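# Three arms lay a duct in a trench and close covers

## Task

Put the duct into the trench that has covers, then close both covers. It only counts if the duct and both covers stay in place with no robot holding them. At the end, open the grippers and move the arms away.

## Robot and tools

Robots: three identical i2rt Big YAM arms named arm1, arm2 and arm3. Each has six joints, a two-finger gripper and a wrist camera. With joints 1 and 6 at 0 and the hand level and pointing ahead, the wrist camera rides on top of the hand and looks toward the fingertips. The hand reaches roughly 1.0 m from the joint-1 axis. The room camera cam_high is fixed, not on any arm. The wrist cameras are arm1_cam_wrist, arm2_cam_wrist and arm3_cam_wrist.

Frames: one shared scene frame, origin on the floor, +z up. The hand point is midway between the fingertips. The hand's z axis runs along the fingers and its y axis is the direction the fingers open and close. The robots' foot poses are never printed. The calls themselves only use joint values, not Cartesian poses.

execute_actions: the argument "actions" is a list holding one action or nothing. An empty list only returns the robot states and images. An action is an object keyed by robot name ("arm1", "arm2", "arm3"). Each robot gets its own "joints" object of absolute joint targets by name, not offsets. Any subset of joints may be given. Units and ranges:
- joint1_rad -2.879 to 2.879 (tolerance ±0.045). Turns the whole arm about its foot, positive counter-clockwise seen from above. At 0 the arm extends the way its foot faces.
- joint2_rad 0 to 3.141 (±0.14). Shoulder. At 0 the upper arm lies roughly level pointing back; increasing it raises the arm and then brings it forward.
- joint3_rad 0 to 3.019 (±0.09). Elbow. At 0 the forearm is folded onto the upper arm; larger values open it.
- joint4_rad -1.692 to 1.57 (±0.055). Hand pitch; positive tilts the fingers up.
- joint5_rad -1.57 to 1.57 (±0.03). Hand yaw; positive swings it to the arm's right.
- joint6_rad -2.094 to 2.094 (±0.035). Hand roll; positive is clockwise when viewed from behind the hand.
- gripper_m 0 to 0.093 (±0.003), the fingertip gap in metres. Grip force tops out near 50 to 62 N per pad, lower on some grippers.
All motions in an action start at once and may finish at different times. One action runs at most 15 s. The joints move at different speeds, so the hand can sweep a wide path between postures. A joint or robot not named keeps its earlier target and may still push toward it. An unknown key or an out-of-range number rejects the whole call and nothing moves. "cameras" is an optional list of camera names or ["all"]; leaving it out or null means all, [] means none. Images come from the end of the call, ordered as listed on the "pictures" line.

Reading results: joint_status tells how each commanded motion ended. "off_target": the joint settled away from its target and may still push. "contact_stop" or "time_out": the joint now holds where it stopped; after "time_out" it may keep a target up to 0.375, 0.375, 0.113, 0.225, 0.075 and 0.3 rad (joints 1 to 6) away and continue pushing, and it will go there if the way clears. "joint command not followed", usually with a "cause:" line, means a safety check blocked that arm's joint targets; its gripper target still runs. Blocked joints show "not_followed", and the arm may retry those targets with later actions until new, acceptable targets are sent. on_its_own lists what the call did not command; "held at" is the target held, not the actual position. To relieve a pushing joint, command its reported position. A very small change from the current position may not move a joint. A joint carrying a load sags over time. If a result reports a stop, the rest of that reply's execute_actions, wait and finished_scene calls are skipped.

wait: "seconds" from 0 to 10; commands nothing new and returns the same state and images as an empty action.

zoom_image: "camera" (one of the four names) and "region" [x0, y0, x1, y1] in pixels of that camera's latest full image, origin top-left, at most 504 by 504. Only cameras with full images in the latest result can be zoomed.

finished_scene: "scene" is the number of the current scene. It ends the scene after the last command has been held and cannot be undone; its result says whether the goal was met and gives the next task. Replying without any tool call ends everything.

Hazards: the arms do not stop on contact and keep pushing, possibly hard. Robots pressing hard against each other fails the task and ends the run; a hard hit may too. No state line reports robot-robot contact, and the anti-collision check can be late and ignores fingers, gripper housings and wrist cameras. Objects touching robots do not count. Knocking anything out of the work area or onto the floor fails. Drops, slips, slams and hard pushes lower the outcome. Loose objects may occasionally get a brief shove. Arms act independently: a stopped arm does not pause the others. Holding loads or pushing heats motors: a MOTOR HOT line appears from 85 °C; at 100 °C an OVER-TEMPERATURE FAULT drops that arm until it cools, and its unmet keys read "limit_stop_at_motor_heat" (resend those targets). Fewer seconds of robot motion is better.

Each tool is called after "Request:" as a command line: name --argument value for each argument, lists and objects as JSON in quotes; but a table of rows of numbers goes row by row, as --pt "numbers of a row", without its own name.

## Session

Request:
execute_actions --actions '[]'

Scene clock: 0.00 s.
arm1.joint_positions: joint1_rad=-0.448 joint2_rad=+0.560 joint3_rad=+1.442 joint4_rad=-1.356 joint5_rad=+0.183 joint6_rad=-0.001 gripper_m=+0.094
arm1.joint_status: not commanded
arm1.hand: x=-0.8094 y=-0.1861 z=+1.5469 quat_wxyz=(-0.484, -0.250, -0.813, +0.205) (m; scene frame)
arm2.joint_positions: joint1_rad=+0.453 joint2_rad=+0.505 joint3_rad=+1.415 joint4_rad=-1.503 joint5_rad=+0.106 joint6_rad=+0.452 gripper_m=+0.094
arm2.joint_status: not commanded
arm2.hand: x=-0.0176 y=-0.3881 z=+1.2689 quat_wxyz=(-0.198, +0.598, -0.653, -0.422) (m; scene frame)
arm3.joint_positions: joint1_rad=-0.413 joint2_rad=+0.629 joint3_rad=+1.472 joint4_rad=-1.276 joint5_rad=+0.111 joint6_rad=+0.248 gripper_m=+0.094
arm3.joint_status: not commanded
arm3.hand: x=+0.7689 y=+0.0143 z=+1.5056 quat_wxyz=(-0.092, +0.783, -0.305, -0.533) (m; scene frame)
pictures: arm1_cam_wrist, arm2_cam_wrist, arm3_cam_wrist, cam_high
Images, in order (width x height): arm1_cam_wrist 672x504, arm2_cam_wrist 672x504, arm3_cam_wrist 672x504, cam_high 672x504.

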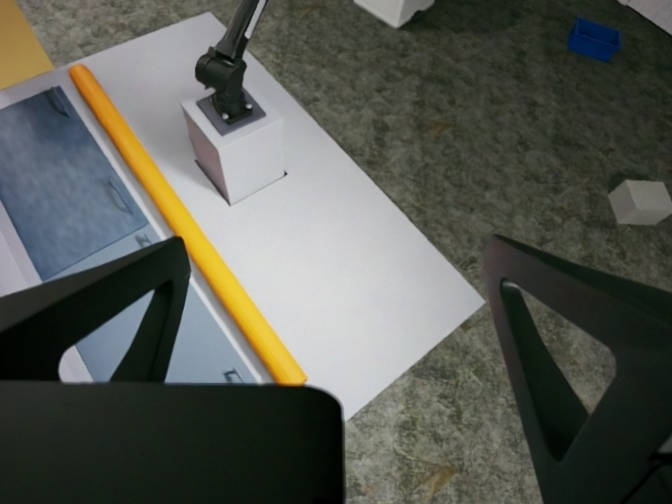

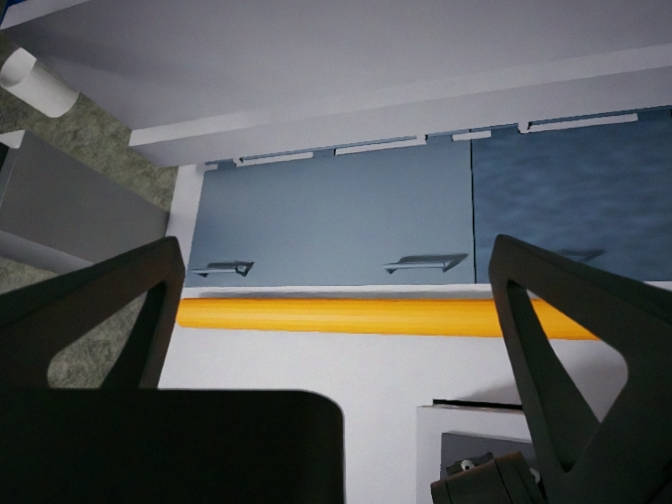

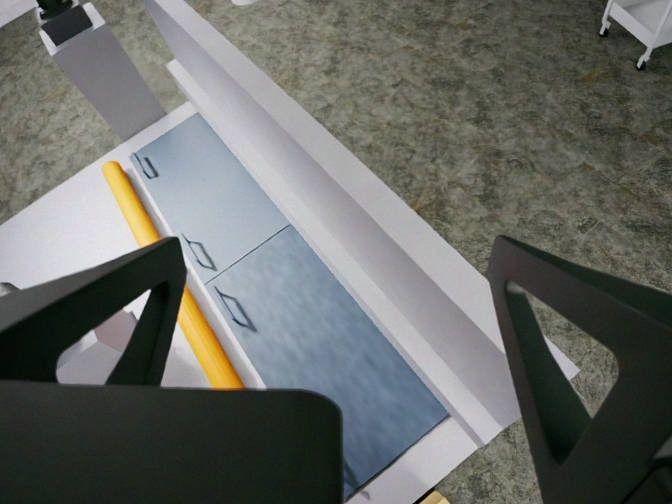

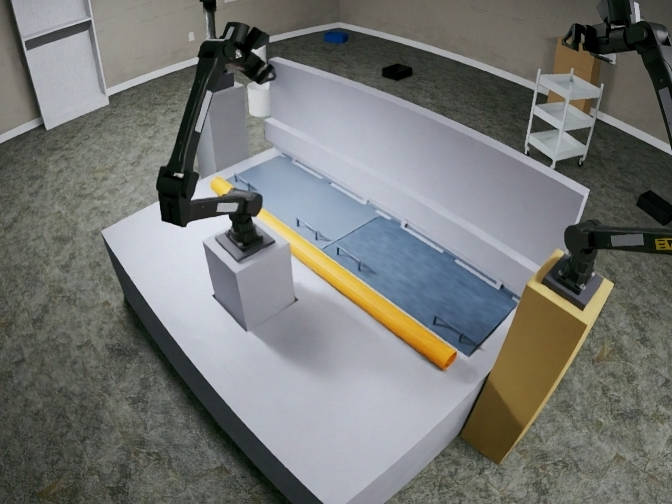

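Request:
execute_actions --actions '[{"arm1":{"joints":{"joint1_rad":-0.205,"joint2_rad":2.57,"joint3_rad":0.97,"joint4_rad":0.05,"joint5_rad":0,"joint6_rad":-0.26,"gripper_m":0.06}},"arm2":{"joints":{"joint1_rad":0.047,"joint2_rad":1.735,"joint3_rad":0.505,"joint4_rad":-0.317,"joint5_rad":0,"joint6_rad":1.605}},"arm3":{"joints":{"joint1_rad":0.193,"joint2_rad":2.415,"joint3_rad":0.872,"joint4_rad":-0.02,"joint5_rad":0,"joint6_rad":0.17,"gripper_m":0.06}}}]'

Scene clock: 2.33 s.
arm1.joint_positions: joint1_rad=-0.210 joint2_rad=+2.558 joint3_rad=+0.967 joint4_rad=+0.039 joint5_rad=+0.001 joint6_rad=-0.248 gripper_m=+0.060
arm1.joint_status: all done
arm1.hand: x=-0.6113 y=-0.1655 z=+0.6272 quat_wxyz=(-0.007, -0.001, -1.000, +0.006) (m; scene frame)
arm2.joint_positions: joint1_rad=+0.047 joint2_rad=+1.730 joint3_rad=+0.499 joint4_rad=-0.332 joint5_rad=+0.002 joint6_rad=+1.591 gripper_m=+0.094
arm2.joint_status: all done
arm2.hand: x=+0.0253 y=-0.2734 z=+0.6166 quat_wxyz=(+0.001, -0.001, -1.000, +0.003) (m; scene frame)
arm3.joint_positions: joint1_rad=+0.200 joint2_rad=+2.407 joint3_rad=+0.870 joint4_rad=-0.032 joint5_rad=+0.002 joint6_rad=+0.182 gripper_m=+0.060
arm3.joint_status: all done
arm3.hand: x=+0.6133 y=-0.1687 z=+0.6222 quat_wxyz=(+0.000, +1.000, +0.005, -0.003) (m; scene frame)
pictures: arm1_cam_wrist, arm2_cam_wrist, arm3_cam_wrist, cam_high
Images, in order (width x height): arm1_cam_wrist 672x504, arm2_cam_wrist 672x504, arm3_cam_wrist 672x504, cam_high 672x504.

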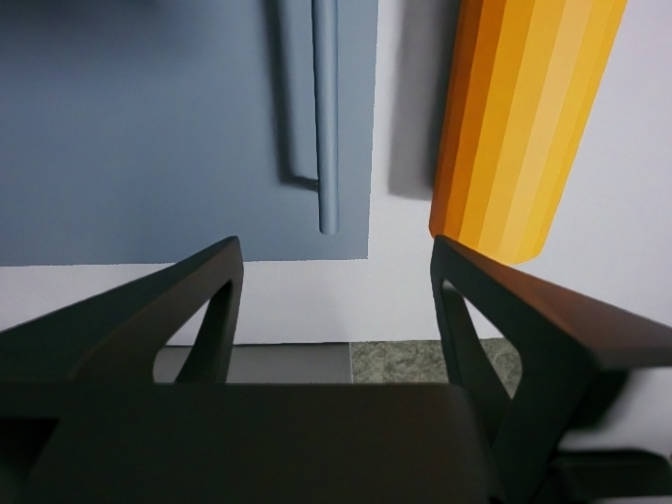

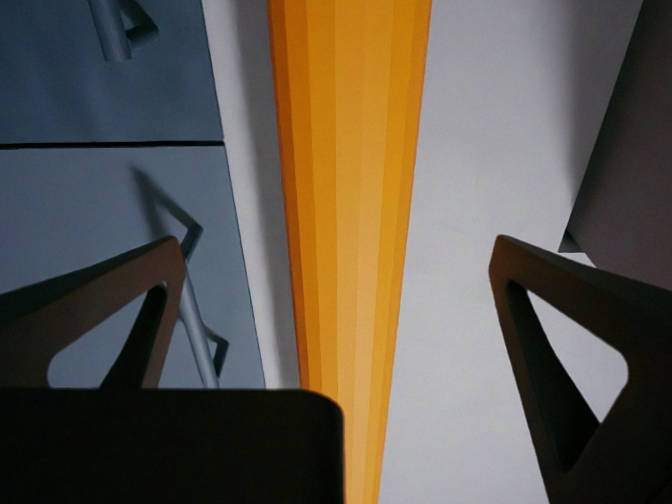

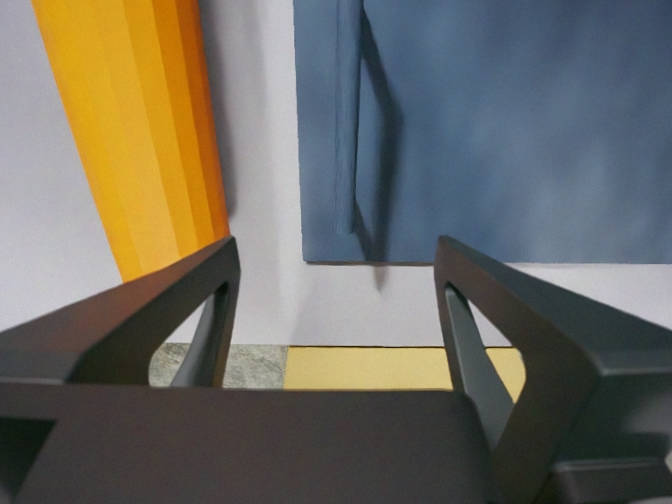

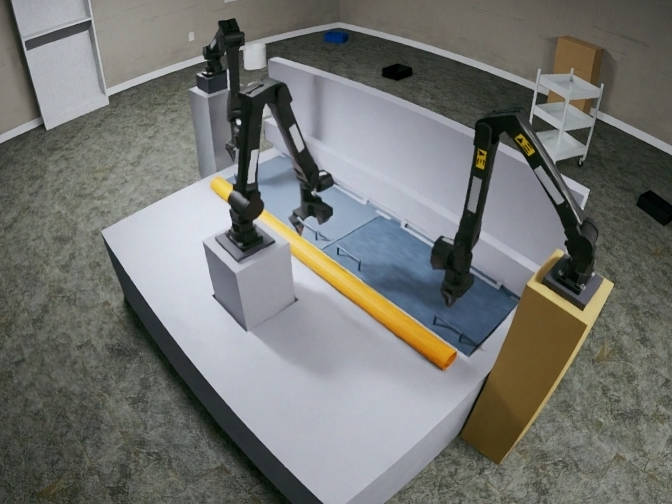

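Request:
zoom_image --camera "arm3_cam_wrist" --region '[60, 120, 320, 380]'

Region (60, 120, 320, 380) of arm3_cam_wrist's 672x504 image, scaled by 1.938, with more detail than that image has.

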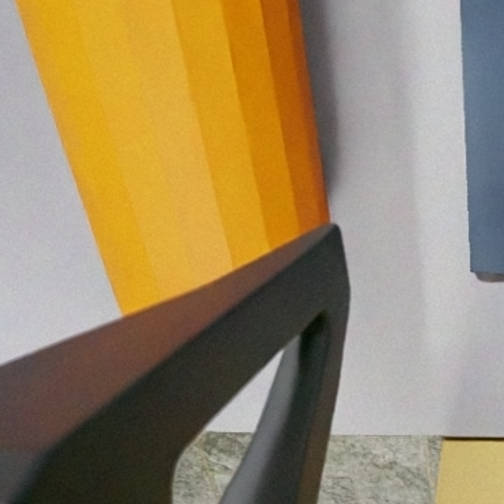

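Request:
execute_actions --actions '[{"arm1":{"joints":{"joint2_rad":2.92,"joint3_rad":1.24,"joint4_rad":0.115}},"arm2":{"joints":{"joint1_rad":0.082,"joint2_rad":2.005,"joint3_rad":0.51,"joint4_rad":-0.05,"joint6_rad":1.64}},"arm3":{"joints":{"joint1_rad":0.183,"joint2_rad":2.775,"joint3_rad":1.1,"joint4_rad":0.108}}}]'

Scene clock: 3.90 s.
arm1.joint_positions: joint1_rad=-0.210 joint2_rad=+2.923 joint3_rad=+1.237 joint4_rad=+0.113 joint5_rad=+0.001 joint6_rad=-0.248 gripper_m=+0.060
arm1.joint_status: all done
arm1.hand: x=-0.6217 y=-0.1640 z=+0.4936 quat_wxyz=(+0.003, -0.001, -1.000, +0.004) (m; scene frame)
arm2.joint_positions: joint1_rad=+0.076 joint2_rad=+2.007 joint3_rad=+0.503 joint4_rad=-0.064 joint5_rad=+0.002 joint6_rad=+1.627 gripper_m=+0.094
arm2.joint_status: all done
arm2.hand: x=+0.0176 y=-0.2835 z=+0.5472 quat_wxyz=(+0.001, -0.004, -1.000, +0.006) (m; scene frame)
arm3.joint_positions: joint1_rad=+0.190 joint2_rad=+2.779 joint3_rad=+1.096 joint4_rad=+0.104 joint5_rad=+0.002 joint6_rad=+0.182 gripper_m=+0.060
arm3.joint_status: all done
arm3.hand: x=+0.6185 y=-0.1640 z=+0.4918 quat_wxyz=(+0.000, +1.000, -0.001, +0.002) (m; scene frame)
pictures: arm1_cam_wrist, arm2_cam_wrist, arm3_cam_wrist, cam_high
Images, in order (width x height): arm1_cam_wrist 672x504, arm2_cam_wrist 672x504, arm3_cam_wrist 672x504, cam_high 672x504.

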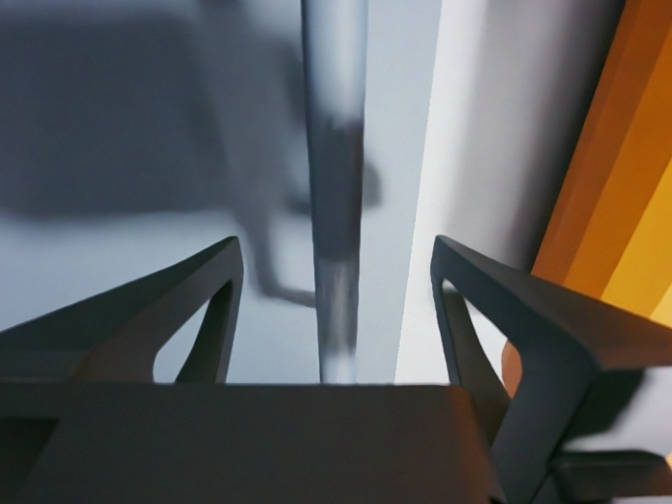

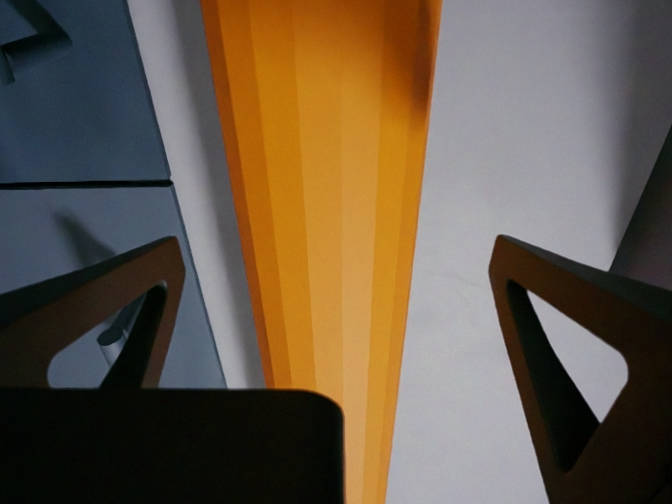

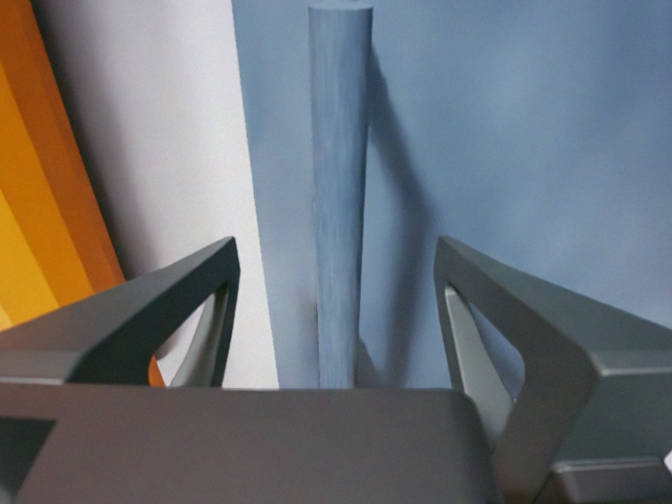

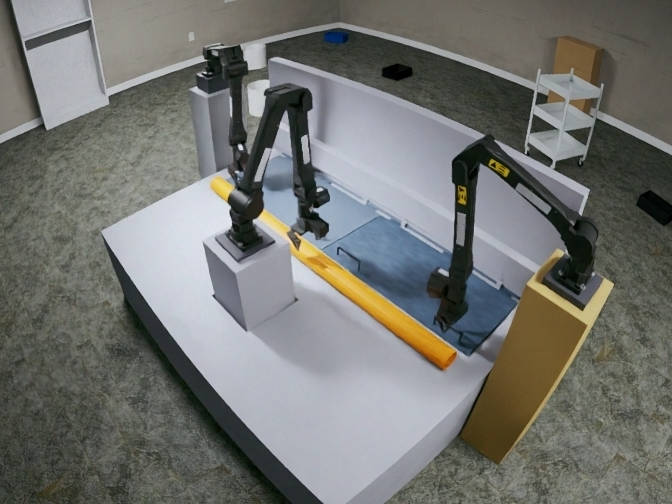

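Request:
execute_actions --actions '[{"arm1":{"joints":{"gripper_m":0.0}},"arm2":{"joints":{"joint2_rad":2.21,"joint3_rad":0.575,"joint4_rad":0.12}},"arm3":{"joints":{"gripper_m":0.0}}}]' --cameras '["arm2_cam_wrist"]'

Scene clock: 6.23 s.
arm1.joint_positions: joint1_rad=-0.210 joint2_rad=+2.923 joint3_rad=+1.237 joint4_rad=+0.113 joint5_rad=+0.001 joint6_rad=-0.252 gripper_m=+0.010
arm1.joint_status: gripper_m off_target (ended at +0.010, target +0.000)
arm1.hand: x=-0.6214 y=-0.1640 z=+0.4936 quat_wxyz=(+0.003, +0.000, -1.000, +0.004) (m; scene frame)
arm2.joint_positions: joint1_rad=+0.077 joint2_rad=+2.218 joint3_rad=+0.579 joint4_rad=+0.113 joint5_rad=-0.004 joint6_rad=+1.633 gripper_m=+0.094
arm2.joint_status: all done
arm2.hand: x=+0.0151 y=-0.2649 z=+0.4938 quat_wxyz=(+0.004, -0.007, -1.000, -0.015) (m; scene frame)
arm3.joint_positions: joint1_rad=+0.189 joint2_rad=+2.779 joint3_rad=+1.096 joint4_rad=+0.104 joint5_rad=+0.004 joint6_rad=+0.182 gripper_m=+0.011
arm3.joint_status: gripper_m off_target (ended at +0.011, target +0.000)
arm3.hand: x=+0.6182 y=-0.1636 z=+0.4918 quat_wxyz=(-0.001, +1.000, -0.001, +0.001) (m; scene frame)
pictures: arm2_cam_wrist
Images, in order (width x height): arm2_cam_wrist 672x504.

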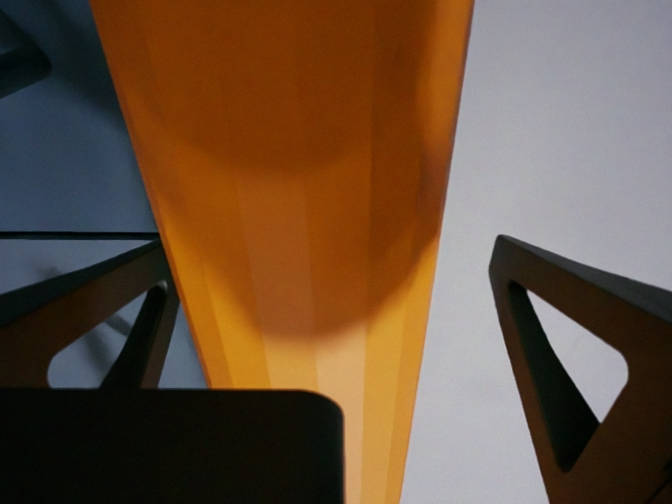

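Request:
execute_actions --actions '[{"arm1":{"joints":{"joint1_rad":-0.015,"joint2_rad":2.39,"joint3_rad":0.85,"joint4_rad":0.005,"joint6_rad":-0.05}},"arm2":{"joints":{"gripper_m":0.04}},"arm3":{"joints":{"joint1_rad":-0.02,"joint2_rad":2.19,"joint3_rad":0.78,"joint4_rad":-0.12,"joint6_rad":-0.04}}}]'

Scene clock: 7.73 s.
arm1.joint_positions: joint1_rad=-0.024 joint2_rad=+2.477 joint3_rad=+0.875 joint4_rad=+0.025 joint5_rad=+0.019 joint6_rad=-0.066 gripper_m=+0.010
arm1.joint_status: all done
arm1.hand: x=-0.6239 y=-0.0986 z=+0.6550 quat_wxyz=(+0.006, +0.001, -1.000, +0.013) (m; scene frame)
arm2.joint_positions: joint1_rad=+0.077 joint2_rad=+2.215 joint3_rad=+0.584 joint4_rad=+0.120 joint5_rad=-0.002 joint6_rad=+1.632 gripper_m=+0.074
arm2.joint_status: gripper_m off_target (ended at +0.074, target +0.040)
arm2.hand: x=+0.0151 y=-0.2583 z=+0.4946 quat_wxyz=(+0.004, -0.007, -1.000, -0.023) (m; scene frame)
arm3.joint_positions: joint1_rad=-0.018 joint2_rad=+2.280 joint3_rad=+0.796 joint4_rad=-0.095 joint5_rad=-0.012 joint6_rad=-0.024 gripper_m=+0.011
arm3.joint_status: all done
arm3.hand: x=+0.6181 y=-0.0928 z=+0.6629 quat_wxyz=(+0.007, +1.000, -0.001, +0.002) (m; scene frame)
pictures: arm1_cam_wrist, arm2_cam_wrist, arm3_cam_wrist, cam_high
Images, in order (width x height): arm1_cam_wrist 672x504, arm2_cam_wrist 672x504, arm3_cam_wrist 672x504, cam_high 672x504.

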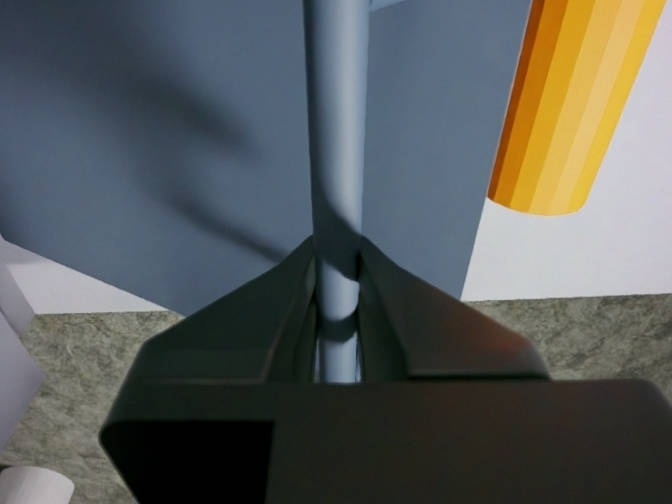

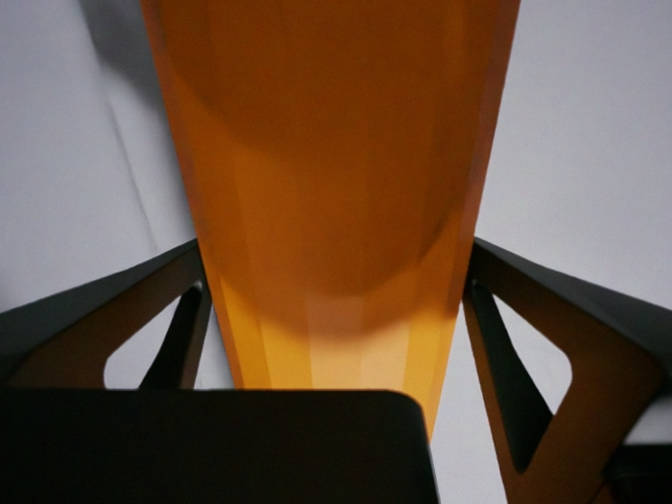

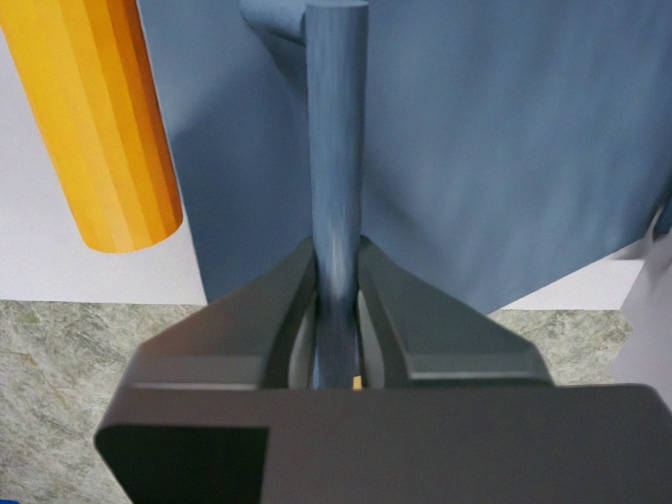

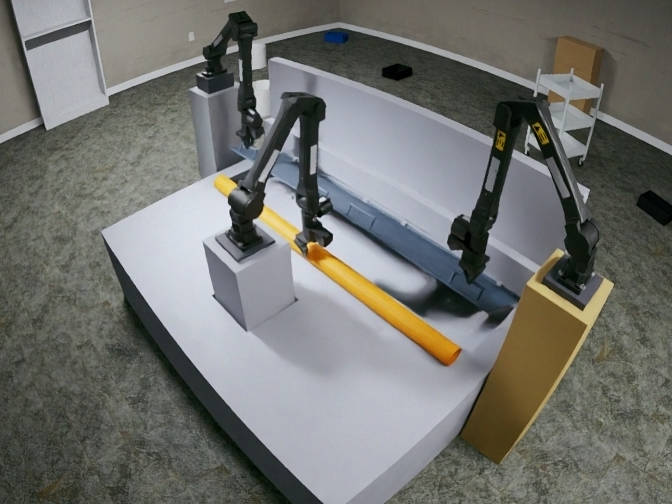

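Request:
execute_actions --actions '[{"arm1":{"joints":{"joint1_rad":0.382,"joint2_rad":2.05,"joint3_rad":0.79,"joint4_rad":-0.25,"joint6_rad":0.342}},"arm2":{"joints":{"joint1_rad":0.094,"joint2_rad":2.04,"joint3_rad":0.775,"joint4_rad":-0.235}},"arm3":{"joints":{"joint1_rad":-0.41,"joint2_rad":1.9,"joint3_rad":0.825,"joint4_rad":-0.42,"joint6_rad":-0.415}}}]' --cameras '["cam_high","arm1_cam_wrist","arm3_cam_wrist"]'

Scene clock: 9.63 s.
arm1.joint_positions: joint1_rad=+0.372 joint2_rad=+2.118 joint3_rad=+0.782 joint4_rad=-0.246 joint5_rad=+0.019 joint6_rad=+0.326 gripper_m=+0.011
arm1.joint_status: all done
arm1.hand: x=-0.6263 y=+0.0430 z=+0.7724 quat_wxyz=(+0.005, +0.002, -1.000, +0.014) (m; scene frame)
arm2.joint_positions: joint1_rad=+0.085 joint2_rad=+2.088 joint3_rad=+0.752 joint4_rad=-0.231 joint5_rad=+0.000 joint6_rad=+1.633 gripper_m=+0.074
arm2.joint_status: all done
arm2.hand: x=+0.0099 y=-0.1954 z=+0.5365 quat_wxyz=(+0.002, -0.003, -1.000, +0.005) (m; scene frame)
arm3.joint_positions: joint1_rad=-0.396 joint2_rad=+1.956 joint3_rad=+0.797 joint4_rad=-0.407 joint5_rad=-0.022 joint6_rad=-0.398 gripper_m=+0.011
arm3.joint_status: all done
arm3.hand: x=+0.6178 y=+0.0471 z=+0.7755 quat_wxyz=(+0.010, +1.000, -0.004, -0.009) (m; scene frame)
pictures: arm1_cam_wrist, arm3_cam_wrist, cam_high
Images, in order (width x height): arm1_cam_wrist 672x504, arm3_cam_wrist 672x504, cam_high 672x504.

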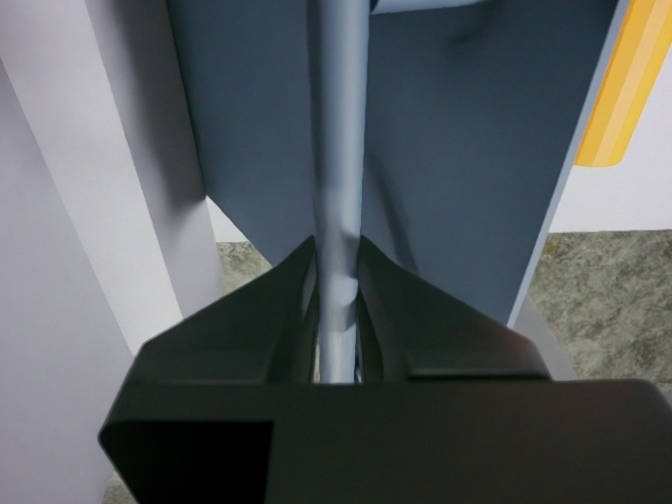

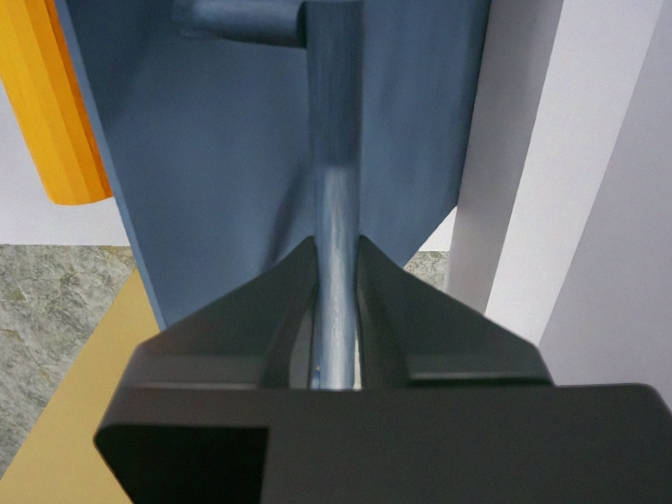

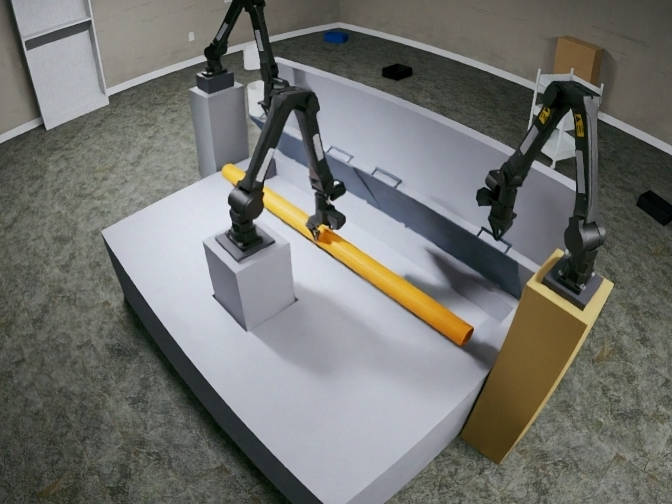

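Request:
execute_actions --actions '[{"arm2":{"joints":{"joint2_rad":2.23,"joint3_rad":1.155,"joint4_rad":-0.42}}}]' --cameras '["cam_high","arm2_cam_wrist"]'

Request:
zoom_image --camera "cam_high" --region '[200, 110, 560, 380]'

Scene clock: 10.93 s.
arm1.joint_positions: joint1_rad=+0.373 joint2_rad=+2.116 joint3_rad=+0.782 joint4_rad=-0.247 joint5_rad=+0.017 joint6_rad=+0.328 gripper_m=+0.011
arm1.joint_status: not commanded
arm1.hand: x=-0.6263 y=+0.0440 z=+0.7730 quat_wxyz=(+0.004, +0.002, -1.000, +0.013) (m; scene frame)
arm2.joint_positions: joint1_rad=+0.086 joint2_rad=+2.296 joint3_rad=+1.130 joint4_rad=-0.410 joint5_rad=+0.000 joint6_rad=+1.629 gripper_m=+0.074
arm2.joint_status: all done
arm2.hand: x=+0.0025 y=-0.0811 z=+0.4982 quat_wxyz=(+0.001, +0.000, -1.000, +0.010) (m; scene frame)
arm3.joint_positions: joint1_rad=-0.396 joint2_rad=+1.956 joint3_rad=+0.797 joint4_rad=-0.407 joint5_rad=-0.022 joint6_rad=-0.398 gripper_m=+0.011
arm3.joint_status: not commanded
arm3.hand: x=+0.6178 y=+0.0471 z=+0.7755 quat_wxyz=(+0.010, +1.000, -0.004, -0.009) (m; scene frame)
pictures: arm2_cam_wrist, cam_high
Images, in order (width x height): arm2_cam_wrist 672x504, cam_high 672x504.

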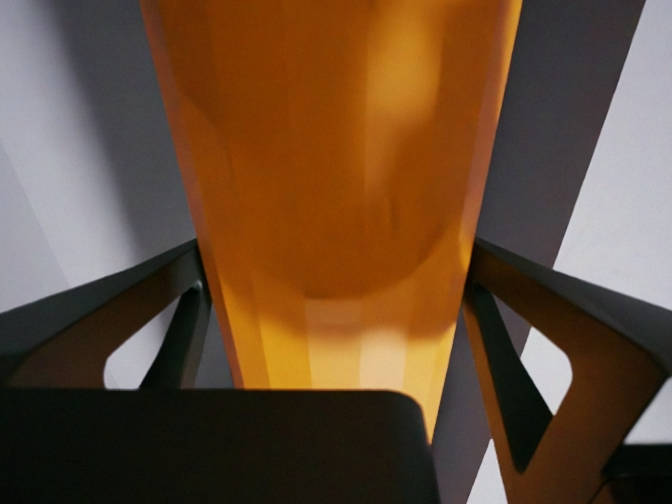

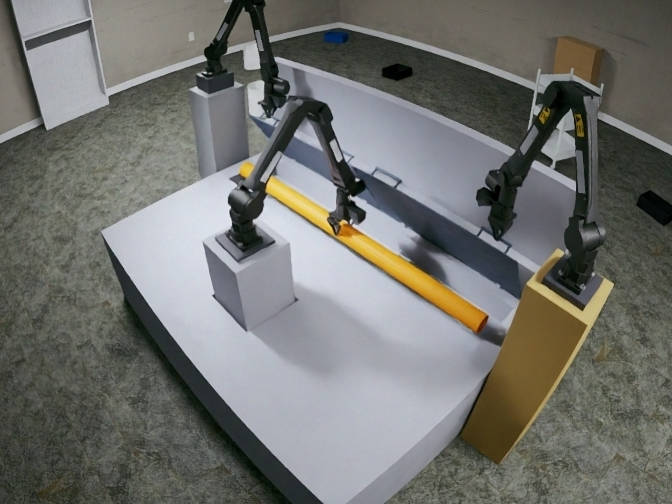

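Region (200, 110, 560, 380) of cam_high's 672x504 image, scaled by 1.400, with more detail than that image has; it fills the top 378 rows of this view, and the rest is white.

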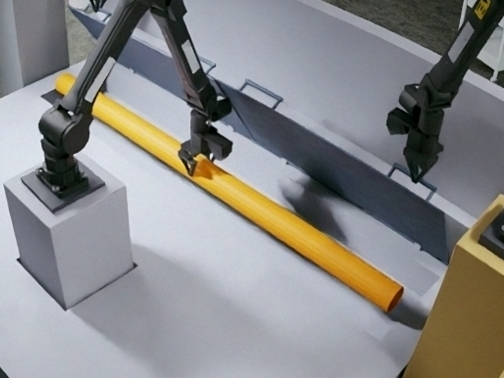

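Request:
execute_actions --actions '[{"arm2":{"joints":{"joint2_rad":2.495,"joint3_rad":1.268,"joint4_rad":-0.222}}}]' --cameras '["cam_high","arm2_cam_wrist"]'

Scene clock: 12.17 s.
arm1.joint_positions: joint1_rad=+0.373 joint2_rad=+2.116 joint3_rad=+0.782 joint4_rad=-0.247 joint5_rad=+0.017 joint6_rad=+0.328 gripper_m=+0.011
arm1.joint_status: not commanded
arm1.hand: x=-0.6263 y=+0.0440 z=+0.7730 quat_wxyz=(+0.004, +0.002, -1.000, +0.013) (m; scene frame)
arm2.joint_positions: joint1_rad=+0.086 joint2_rad=+2.574 joint3_rad=+1.241 joint4_rad=-0.225 joint5_rad=+0.000 joint6_rad=+1.629 gripper_m=+0.074
arm2.joint_status: all done
arm2.hand: x=+0.0023 y=-0.0852 z=+0.3858 quat_wxyz=(+0.002, +0.000, -1.000, +0.001) (m; scene frame)
arm3.joint_positions: joint1_rad=-0.396 joint2_rad=+1.956 joint3_rad=+0.797 joint4_rad=-0.407 joint5_rad=-0.022 joint6_rad=-0.398 gripper_m=+0.011
arm3.joint_status: not commanded
arm3.hand: x=+0.6178 y=+0.0471 z=+0.7755 quat_wxyz=(+0.010, +1.000, -0.004, -0.009) (m; scene frame)
pictures: arm2_cam_wrist, cam_high
Images, in order (width x height): arm2_cam_wrist 672x504, cam_high 672x504.

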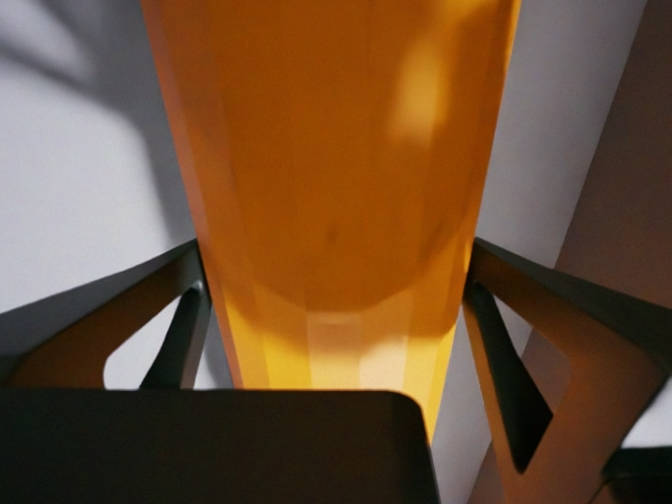

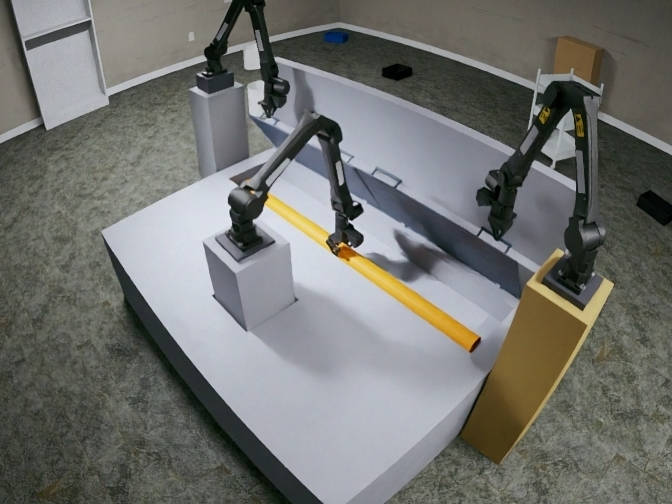

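Request:
execute_actions --actions '[{"arm2":{"joints":{"joint2_rad":2.56,"joint3_rad":1.245,"gripper_m":0.093}}}]' --cameras '["arm2_cam_wrist"]'

Request:
execute_actions --actions '[{"arm2":{"joints":{"joint2_rad":2.29,"joint3_rad":1.1,"joint4_rad":-0.42}}}]' --cameras '["cam_high","arm2_cam_wrist"]'

Scene clock: 12.90 s.
arm1.joint_positions: joint1_rad=+0.373 joint2_rad=+2.116 joint3_rad=+0.782 joint4_rad=-0.247 joint5_rad=+0.017 joint6_rad=+0.328 gripper_m=+0.011
arm1.joint_status: not commanded
arm1.hand: x=-0.6263 y=+0.0440 z=+0.7730 quat_wxyz=(+0.004, +0.002, -1.000, +0.013) (m; scene frame)
arm2.joint_positions: joint1_rad=+0.086 joint2_rad=+2.570 joint3_rad=+1.240 joint4_rad=-0.225 joint5_rad=+0.000 joint6_rad=+1.630 gripper_m=+0.093
arm2.joint_status: all done
arm2.hand: x=+0.0022 y=-0.0839 z=+0.3876 quat_wxyz=(+0.002, -0.001, -1.000, -0.001) (m; scene frame)
arm3.joint_positions: joint1_rad=-0.396 joint2_rad=+1.956 joint3_rad=+0.797 joint4_rad=-0.407 joint5_rad=-0.022 joint6_rad=-0.398 gripper_m=+0.011
arm3.joint_status: not commanded
arm3.hand: x=+0.6178 y=+0.0471 z=+0.7755 quat_wxyz=(+0.010, +1.000, -0.004, -0.009) (m; scene frame)
pictures: arm2_cam_wrist
Images, in order (width x height): arm2_cam_wrist 672x504.

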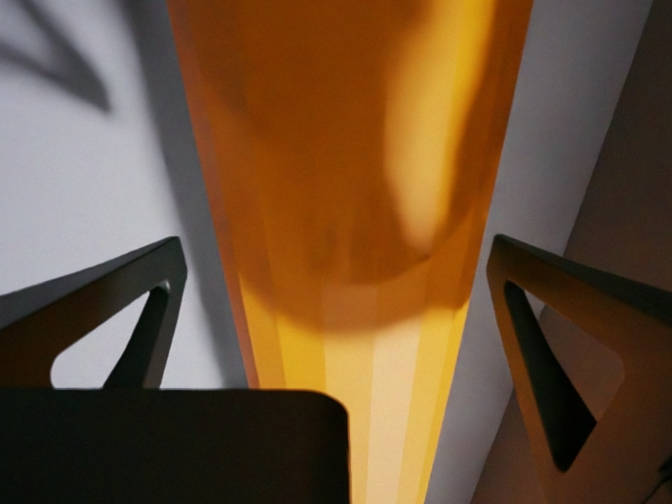

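Scene clock: 14.00 s.
arm1.joint_positions: joint1_rad=+0.373 joint2_rad=+2.116 joint3_rad=+0.782 joint4_rad=-0.247 joint5_rad=+0.017 joint6_rad=+0.328 gripper_m=+0.011
arm1.joint_status: not commanded
arm1.hand: x=-0.6263 y=+0.0440 z=+0.7730 quat_wxyz=(+0.004, +0.002, -1.000, +0.013) (m; scene frame)
arm2.joint_positions: joint1_rad=+0.086 joint2_rad=+2.274 joint3_rad=+1.097 joint4_rad=-0.407 joint5_rad=+0.000 joint6_rad=+1.630 gripper_m=+0.093
arm2.joint_status: all done
arm2.hand: x=+0.0032 y=-0.0923 z=+0.5035 quat_wxyz=(+0.001, -0.001, -1.000, +0.014) (m; scene frame)
arm3.joint_positions: joint1_rad=-0.396 joint2_rad=+1.956 joint3_rad=+0.797 joint4_rad=-0.407 joint5_rad=-0.022 joint6_rad=-0.398 gripper_m=+0.011
arm3.joint_status: not commanded
arm3.hand: x=+0.6178 y=+0.0471 z=+0.7755 quat_wxyz=(+0.010, +1.000, -0.004, -0.009) (m; scene frame)
pictures: arm2_cam_wrist, cam_high
Images, in order (width x height): arm2_cam_wrist 672x504, cam_high 672x504.

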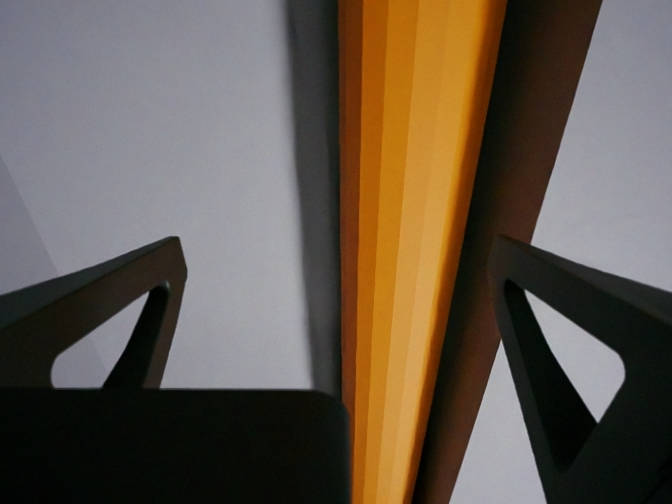

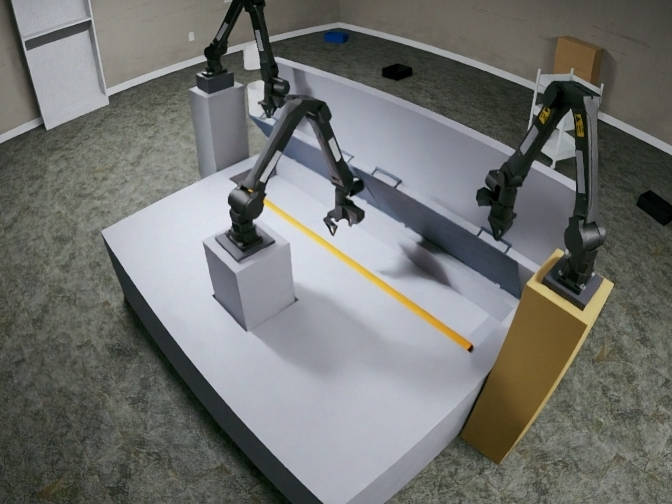

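Request:
execute_actions --actions '[{"arm1":{"joints":{"joint1_rad":-0.01,"joint2_rad":2.37,"joint3_rad":0.87,"joint4_rad":0.03,"joint6_rad":-0.065}},"arm2":{"joints":{"joint2_rad":1.73,"joint3_rad":0.48,"joint4_rad":-0.33}},"arm3":{"joints":{"joint1_rad":-0.018,"joint2_rad":2.185,"joint3_rad":0.81,"joint4_rad":-0.09,"joint6_rad":-0.015}}}]' --cameras '["cam_high"]'

Scene clock: 15.50 s.
arm1.joint_positions: joint1_rad=-0.030 joint2_rad=+2.467 joint3_rad=+0.871 joint4_rad=+0.021 joint5_rad=+0.006 joint6_rad=-0.062 gripper_m=+0.011
arm1.joint_status: all done
arm1.hand: x=-0.6230 y=-0.0987 z=+0.6582 quat_wxyz=(+0.004, -0.004, -1.000, +0.007) (m; scene frame)
arm2.joint_positions: joint1_rad=+0.087 joint2_rad=+1.725 joint3_rad=+0.469 joint4_rad=-0.334 joint5_rad=+0.000 joint6_rad=+1.630 gripper_m=+0.093
arm2.joint_status: all done
arm2.hand: x=+0.0150 y=-0.2914 z=+0.6145 quat_wxyz=(+0.001, -0.001, -1.000, +0.017) (m; scene frame)
arm3.joint_positions: joint1_rad=-0.007 joint2_rad=+2.277 joint3_rad=+0.798 joint4_rad=-0.097 joint5_rad=-0.004 joint6_rad=-0.028 gripper_m=+0.011
arm3.joint_status: all done
arm3.hand: x=+0.6157 y=-0.0950 z=+0.6641 quat_wxyz=(+0.003, +1.000, +0.006, +0.000) (m; scene frame)
pictures: cam_high
Images, in order (width x height): cam_high 672x504.

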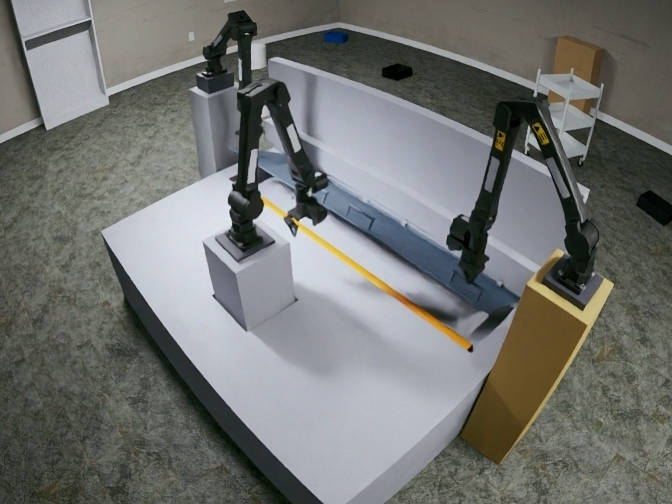

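Request:
execute_actions --actions '[{"arm1":{"joints":{"joint1_rad":-0.205,"joint2_rad":2.8,"joint3_rad":1.23,"joint4_rad":0.11,"joint6_rad":-0.25}},"arm2":{"joints":{"joint2_rad":1.3,"joint3_rad":0.56,"joint4_rad":-0.75}},"arm3":{"joints":{"joint1_rad":0.185,"joint2_rad":2.665,"joint3_rad":1.09,"joint4_rad":0.095,"joint6_rad":0.19}}}]' --cameras '["cam_high"]'

Scene clock: 16.87 s.
arm1.joint_positions: joint1_rad=-0.209 joint2_rad=+2.894 joint3_rad=+1.224 joint4_rad=+0.090 joint5_rad=-0.001 joint6_rad=-0.246 gripper_m=+0.011
arm1.joint_status: all done
arm1.hand: x=-0.6186 y=-0.1639 z=+0.5038 quat_wxyz=(+0.007, -0.002, -1.000, +0.002) (m; scene frame)
arm2.joint_positions: joint1_rad=+0.087 joint2_rad=+1.298 joint3_rad=+0.547 joint4_rad=-0.736 joint5_rad=+0.000 joint6_rad=+1.630 gripper_m=+0.093
arm2.joint_status: all done
arm2.hand: x=+0.0140 y=-0.2655 z=+0.7369 quat_wxyz=(+0.004, -0.001, -0.999, -0.035) (m; scene frame)
arm3.joint_positions: joint1_rad=+0.187 joint2_rad=+2.740 joint3_rad=+1.079 joint4_rad=+0.072 joint5_rad=+0.003 joint6_rad=+0.178 gripper_m=+0.011
arm3.joint_status: all done
arm3.hand: x=+0.6153 y=-0.1634 z=+0.5057 quat_wxyz=(-0.002, +1.000, +0.000, +0.006) (m; scene frame)
pictures: cam_high
Images, in order (width x height): cam_high 672x504.

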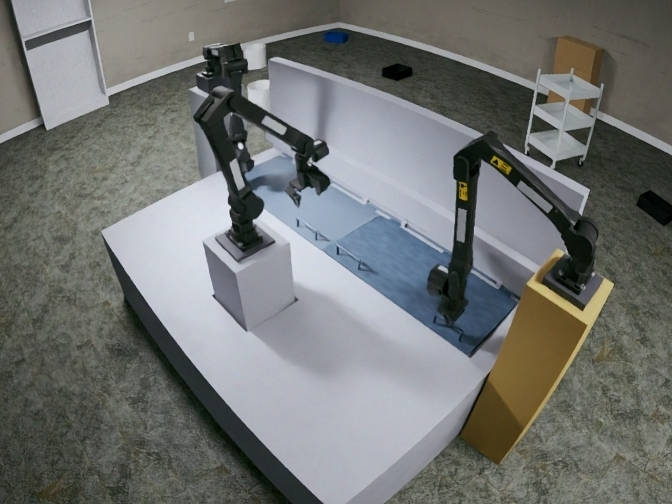

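I'll seat both covers fully before letting go.

Request:
execute_actions --actions '[{"arm1":{"joints":{"joint2_rad":2.885}},"arm3":{"joints":{"joint2_rad":2.74}}}]' --cameras '[]'

Request:
execute_actions --actions '[{"arm1":{"joints":{"gripper_m":0.04}},"arm3":{"joints":{"gripper_m":0.04}}}]' --cameras '[]'

Request:
execute_actions --actions '[{"arm1":{"joints":{"joint2_rad":2.3,"joint3_rad":0.86,"joint4_rad":-0.13}},"arm2":{"joints":{"joint2_rad":0.9,"joint3_rad":0.7,"joint4_rad":-0.9}},"arm3":{"joints":{"joint2_rad":2.12,"joint3_rad":0.79,"joint4_rad":-0.24}}}]'

Scene clock: 17.60 s.
arm1.joint_positions: joint1_rad=-0.209 joint2_rad=+2.897 joint3_rad=+1.224 joint4_rad=+0.090 joint5_rad=-0.001 joint6_rad=-0.246 gripper_m=+0.011
arm1.joint_status: all done
arm1.hand: x=-0.6200 y=-0.1636 z=+0.5029 quat_wxyz=(+0.008, -0.002, -1.000, +0.001) (m; scene frame)
arm2.joint_positions: joint1_rad=+0.087 joint2_rad=+1.298 joint3_rad=+0.547 joint4_rad=-0.736 joint5_rad=+0.000 joint6_rad=+1.630 gripper_m=+0.093
arm2.joint_status: not commanded
arm2.hand: x=+0.0140 y=-0.2655 z=+0.7369 quat_wxyz=(+0.004, -0.001, -0.999, -0.035) (m; scene frame)
arm3.joint_positions: joint1_rad=+0.187 joint2_rad=+2.753 joint3_rad=+1.085 joint4_rad=+0.079 joint5_rad=+0.001 joint6_rad=+0.178 gripper_m=+0.011
arm3.joint_status: all done
arm3.hand: x=+0.6171 y=-0.1634 z=+0.5008 quat_wxyz=(-0.001, +1.000, +0.000, +0.006) (m; scene frame)
pictures: none
No camera images: the call's "cameras" was empty. Leave "cameras" out to get every camera's image.

Scene clock: 18.17 s.
arm1.joint_positions: joint1_rad=-0.209 joint2_rad=+2.897 joint3_rad=+1.227 joint4_rad=+0.100 joint5_rad=-0.001 joint6_rad=-0.246 gripper_m=+0.040
arm1.joint_status: all done
arm1.hand: x=-0.6157 y=-0.1647 z=+0.5028 quat_wxyz=(+0.002, -0.002, -1.000, +0.003) (m; scene frame)
arm2.joint_positions: joint1_rad=+0.087 joint2_rad=+1.298 joint3_rad=+0.547 joint4_rad=-0.736 joint5_rad=+0.000 joint6_rad=+1.630 gripper_m=+0.093
arm2.joint_status: not commanded
arm2.hand: x=+0.0140 y=-0.2655 z=+0.7369 quat_wxyz=(+0.004, -0.001, -0.999, -0.035) (m; scene frame)
arm3.joint_positions: joint1_rad=+0.187 joint2_rad=+2.753 joint3_rad=+1.086 joint4_rad=+0.083 joint5_rad=+0.001 joint6_rad=+0.178 gripper_m=+0.040
arm3.joint_status: all done
arm3.hand: x=+0.6157 y=-0.1637 z=+0.5007 quat_wxyz=(-0.001, +1.000, +0.000, +0.004) (m; scene frame)
pictures: none
No camera images: the call's "cameras" was empty. Leave "cameras" out to get every camera's image.

Scene clock: 19.47 s.
arm1.joint_positions: joint1_rad=-0.209 joint2_rad=+2.289 joint3_rad=+0.864 joint4_rad=-0.124 joint5_rad=-0.001 joint6_rad=-0.246 gripper_m=+0.040
arm1.joint_status: all done
arm1.hand: x=-0.6004 y=-0.1668 z=+0.7198 quat_wxyz=(-0.008, -0.002, -1.000, +0.006) (m; scene frame)
arm2.joint_positions: joint1_rad=+0.087 joint2_rad=+0.890 joint3_rad=+0.677 joint4_rad=-0.886 joint5_rad=+0.000 joint6_rad=+1.630 gripper_m=+0.093
arm2.joint_status: all done
arm2.hand: x=+0.0124 y=-0.2270 z=+0.8959 quat_wxyz=(+0.015, -0.001, -0.974, -0.226) (m; scene frame)
arm3.joint_positions: joint1_rad=+0.187 joint2_rad=+2.111 joint3_rad=+0.791 joint4_rad=-0.229 joint5_rad=+0.001 joint6_rad=+0.178 gripper_m=+0.040
arm3.joint_status: all done
arm3.hand: x=+0.5999 y=-0.1661 z=+0.7203 quat_wxyz=(+0.003, +1.000, +0.000, -0.013) (m; scene frame)
pictures: arm1_cam_wrist, arm2_cam_wrist, arm3_cam_wrist, cam_high
Images, in order (width x height): arm1_cam_wrist 672x504, arm2_cam_wrist 672x504, arm3_cam_wrist 672x504, cam_high 672x504.

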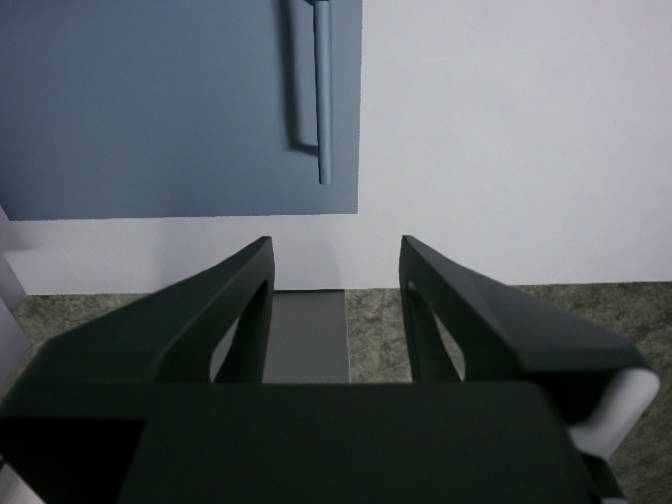

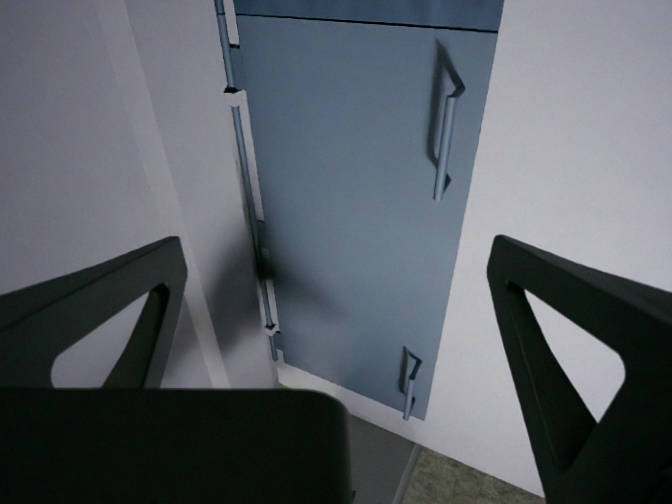

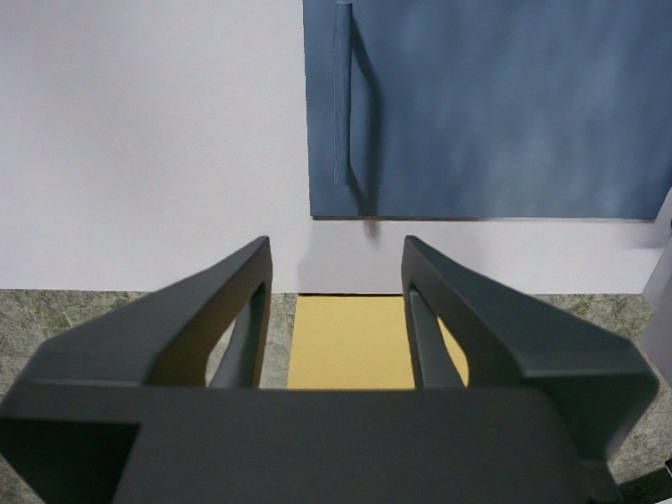

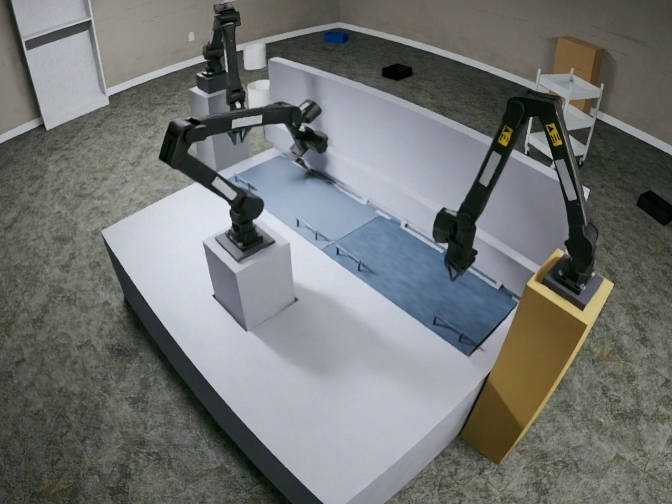

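Request:
finished_scene --scene 2

The scene is finished: the task was done.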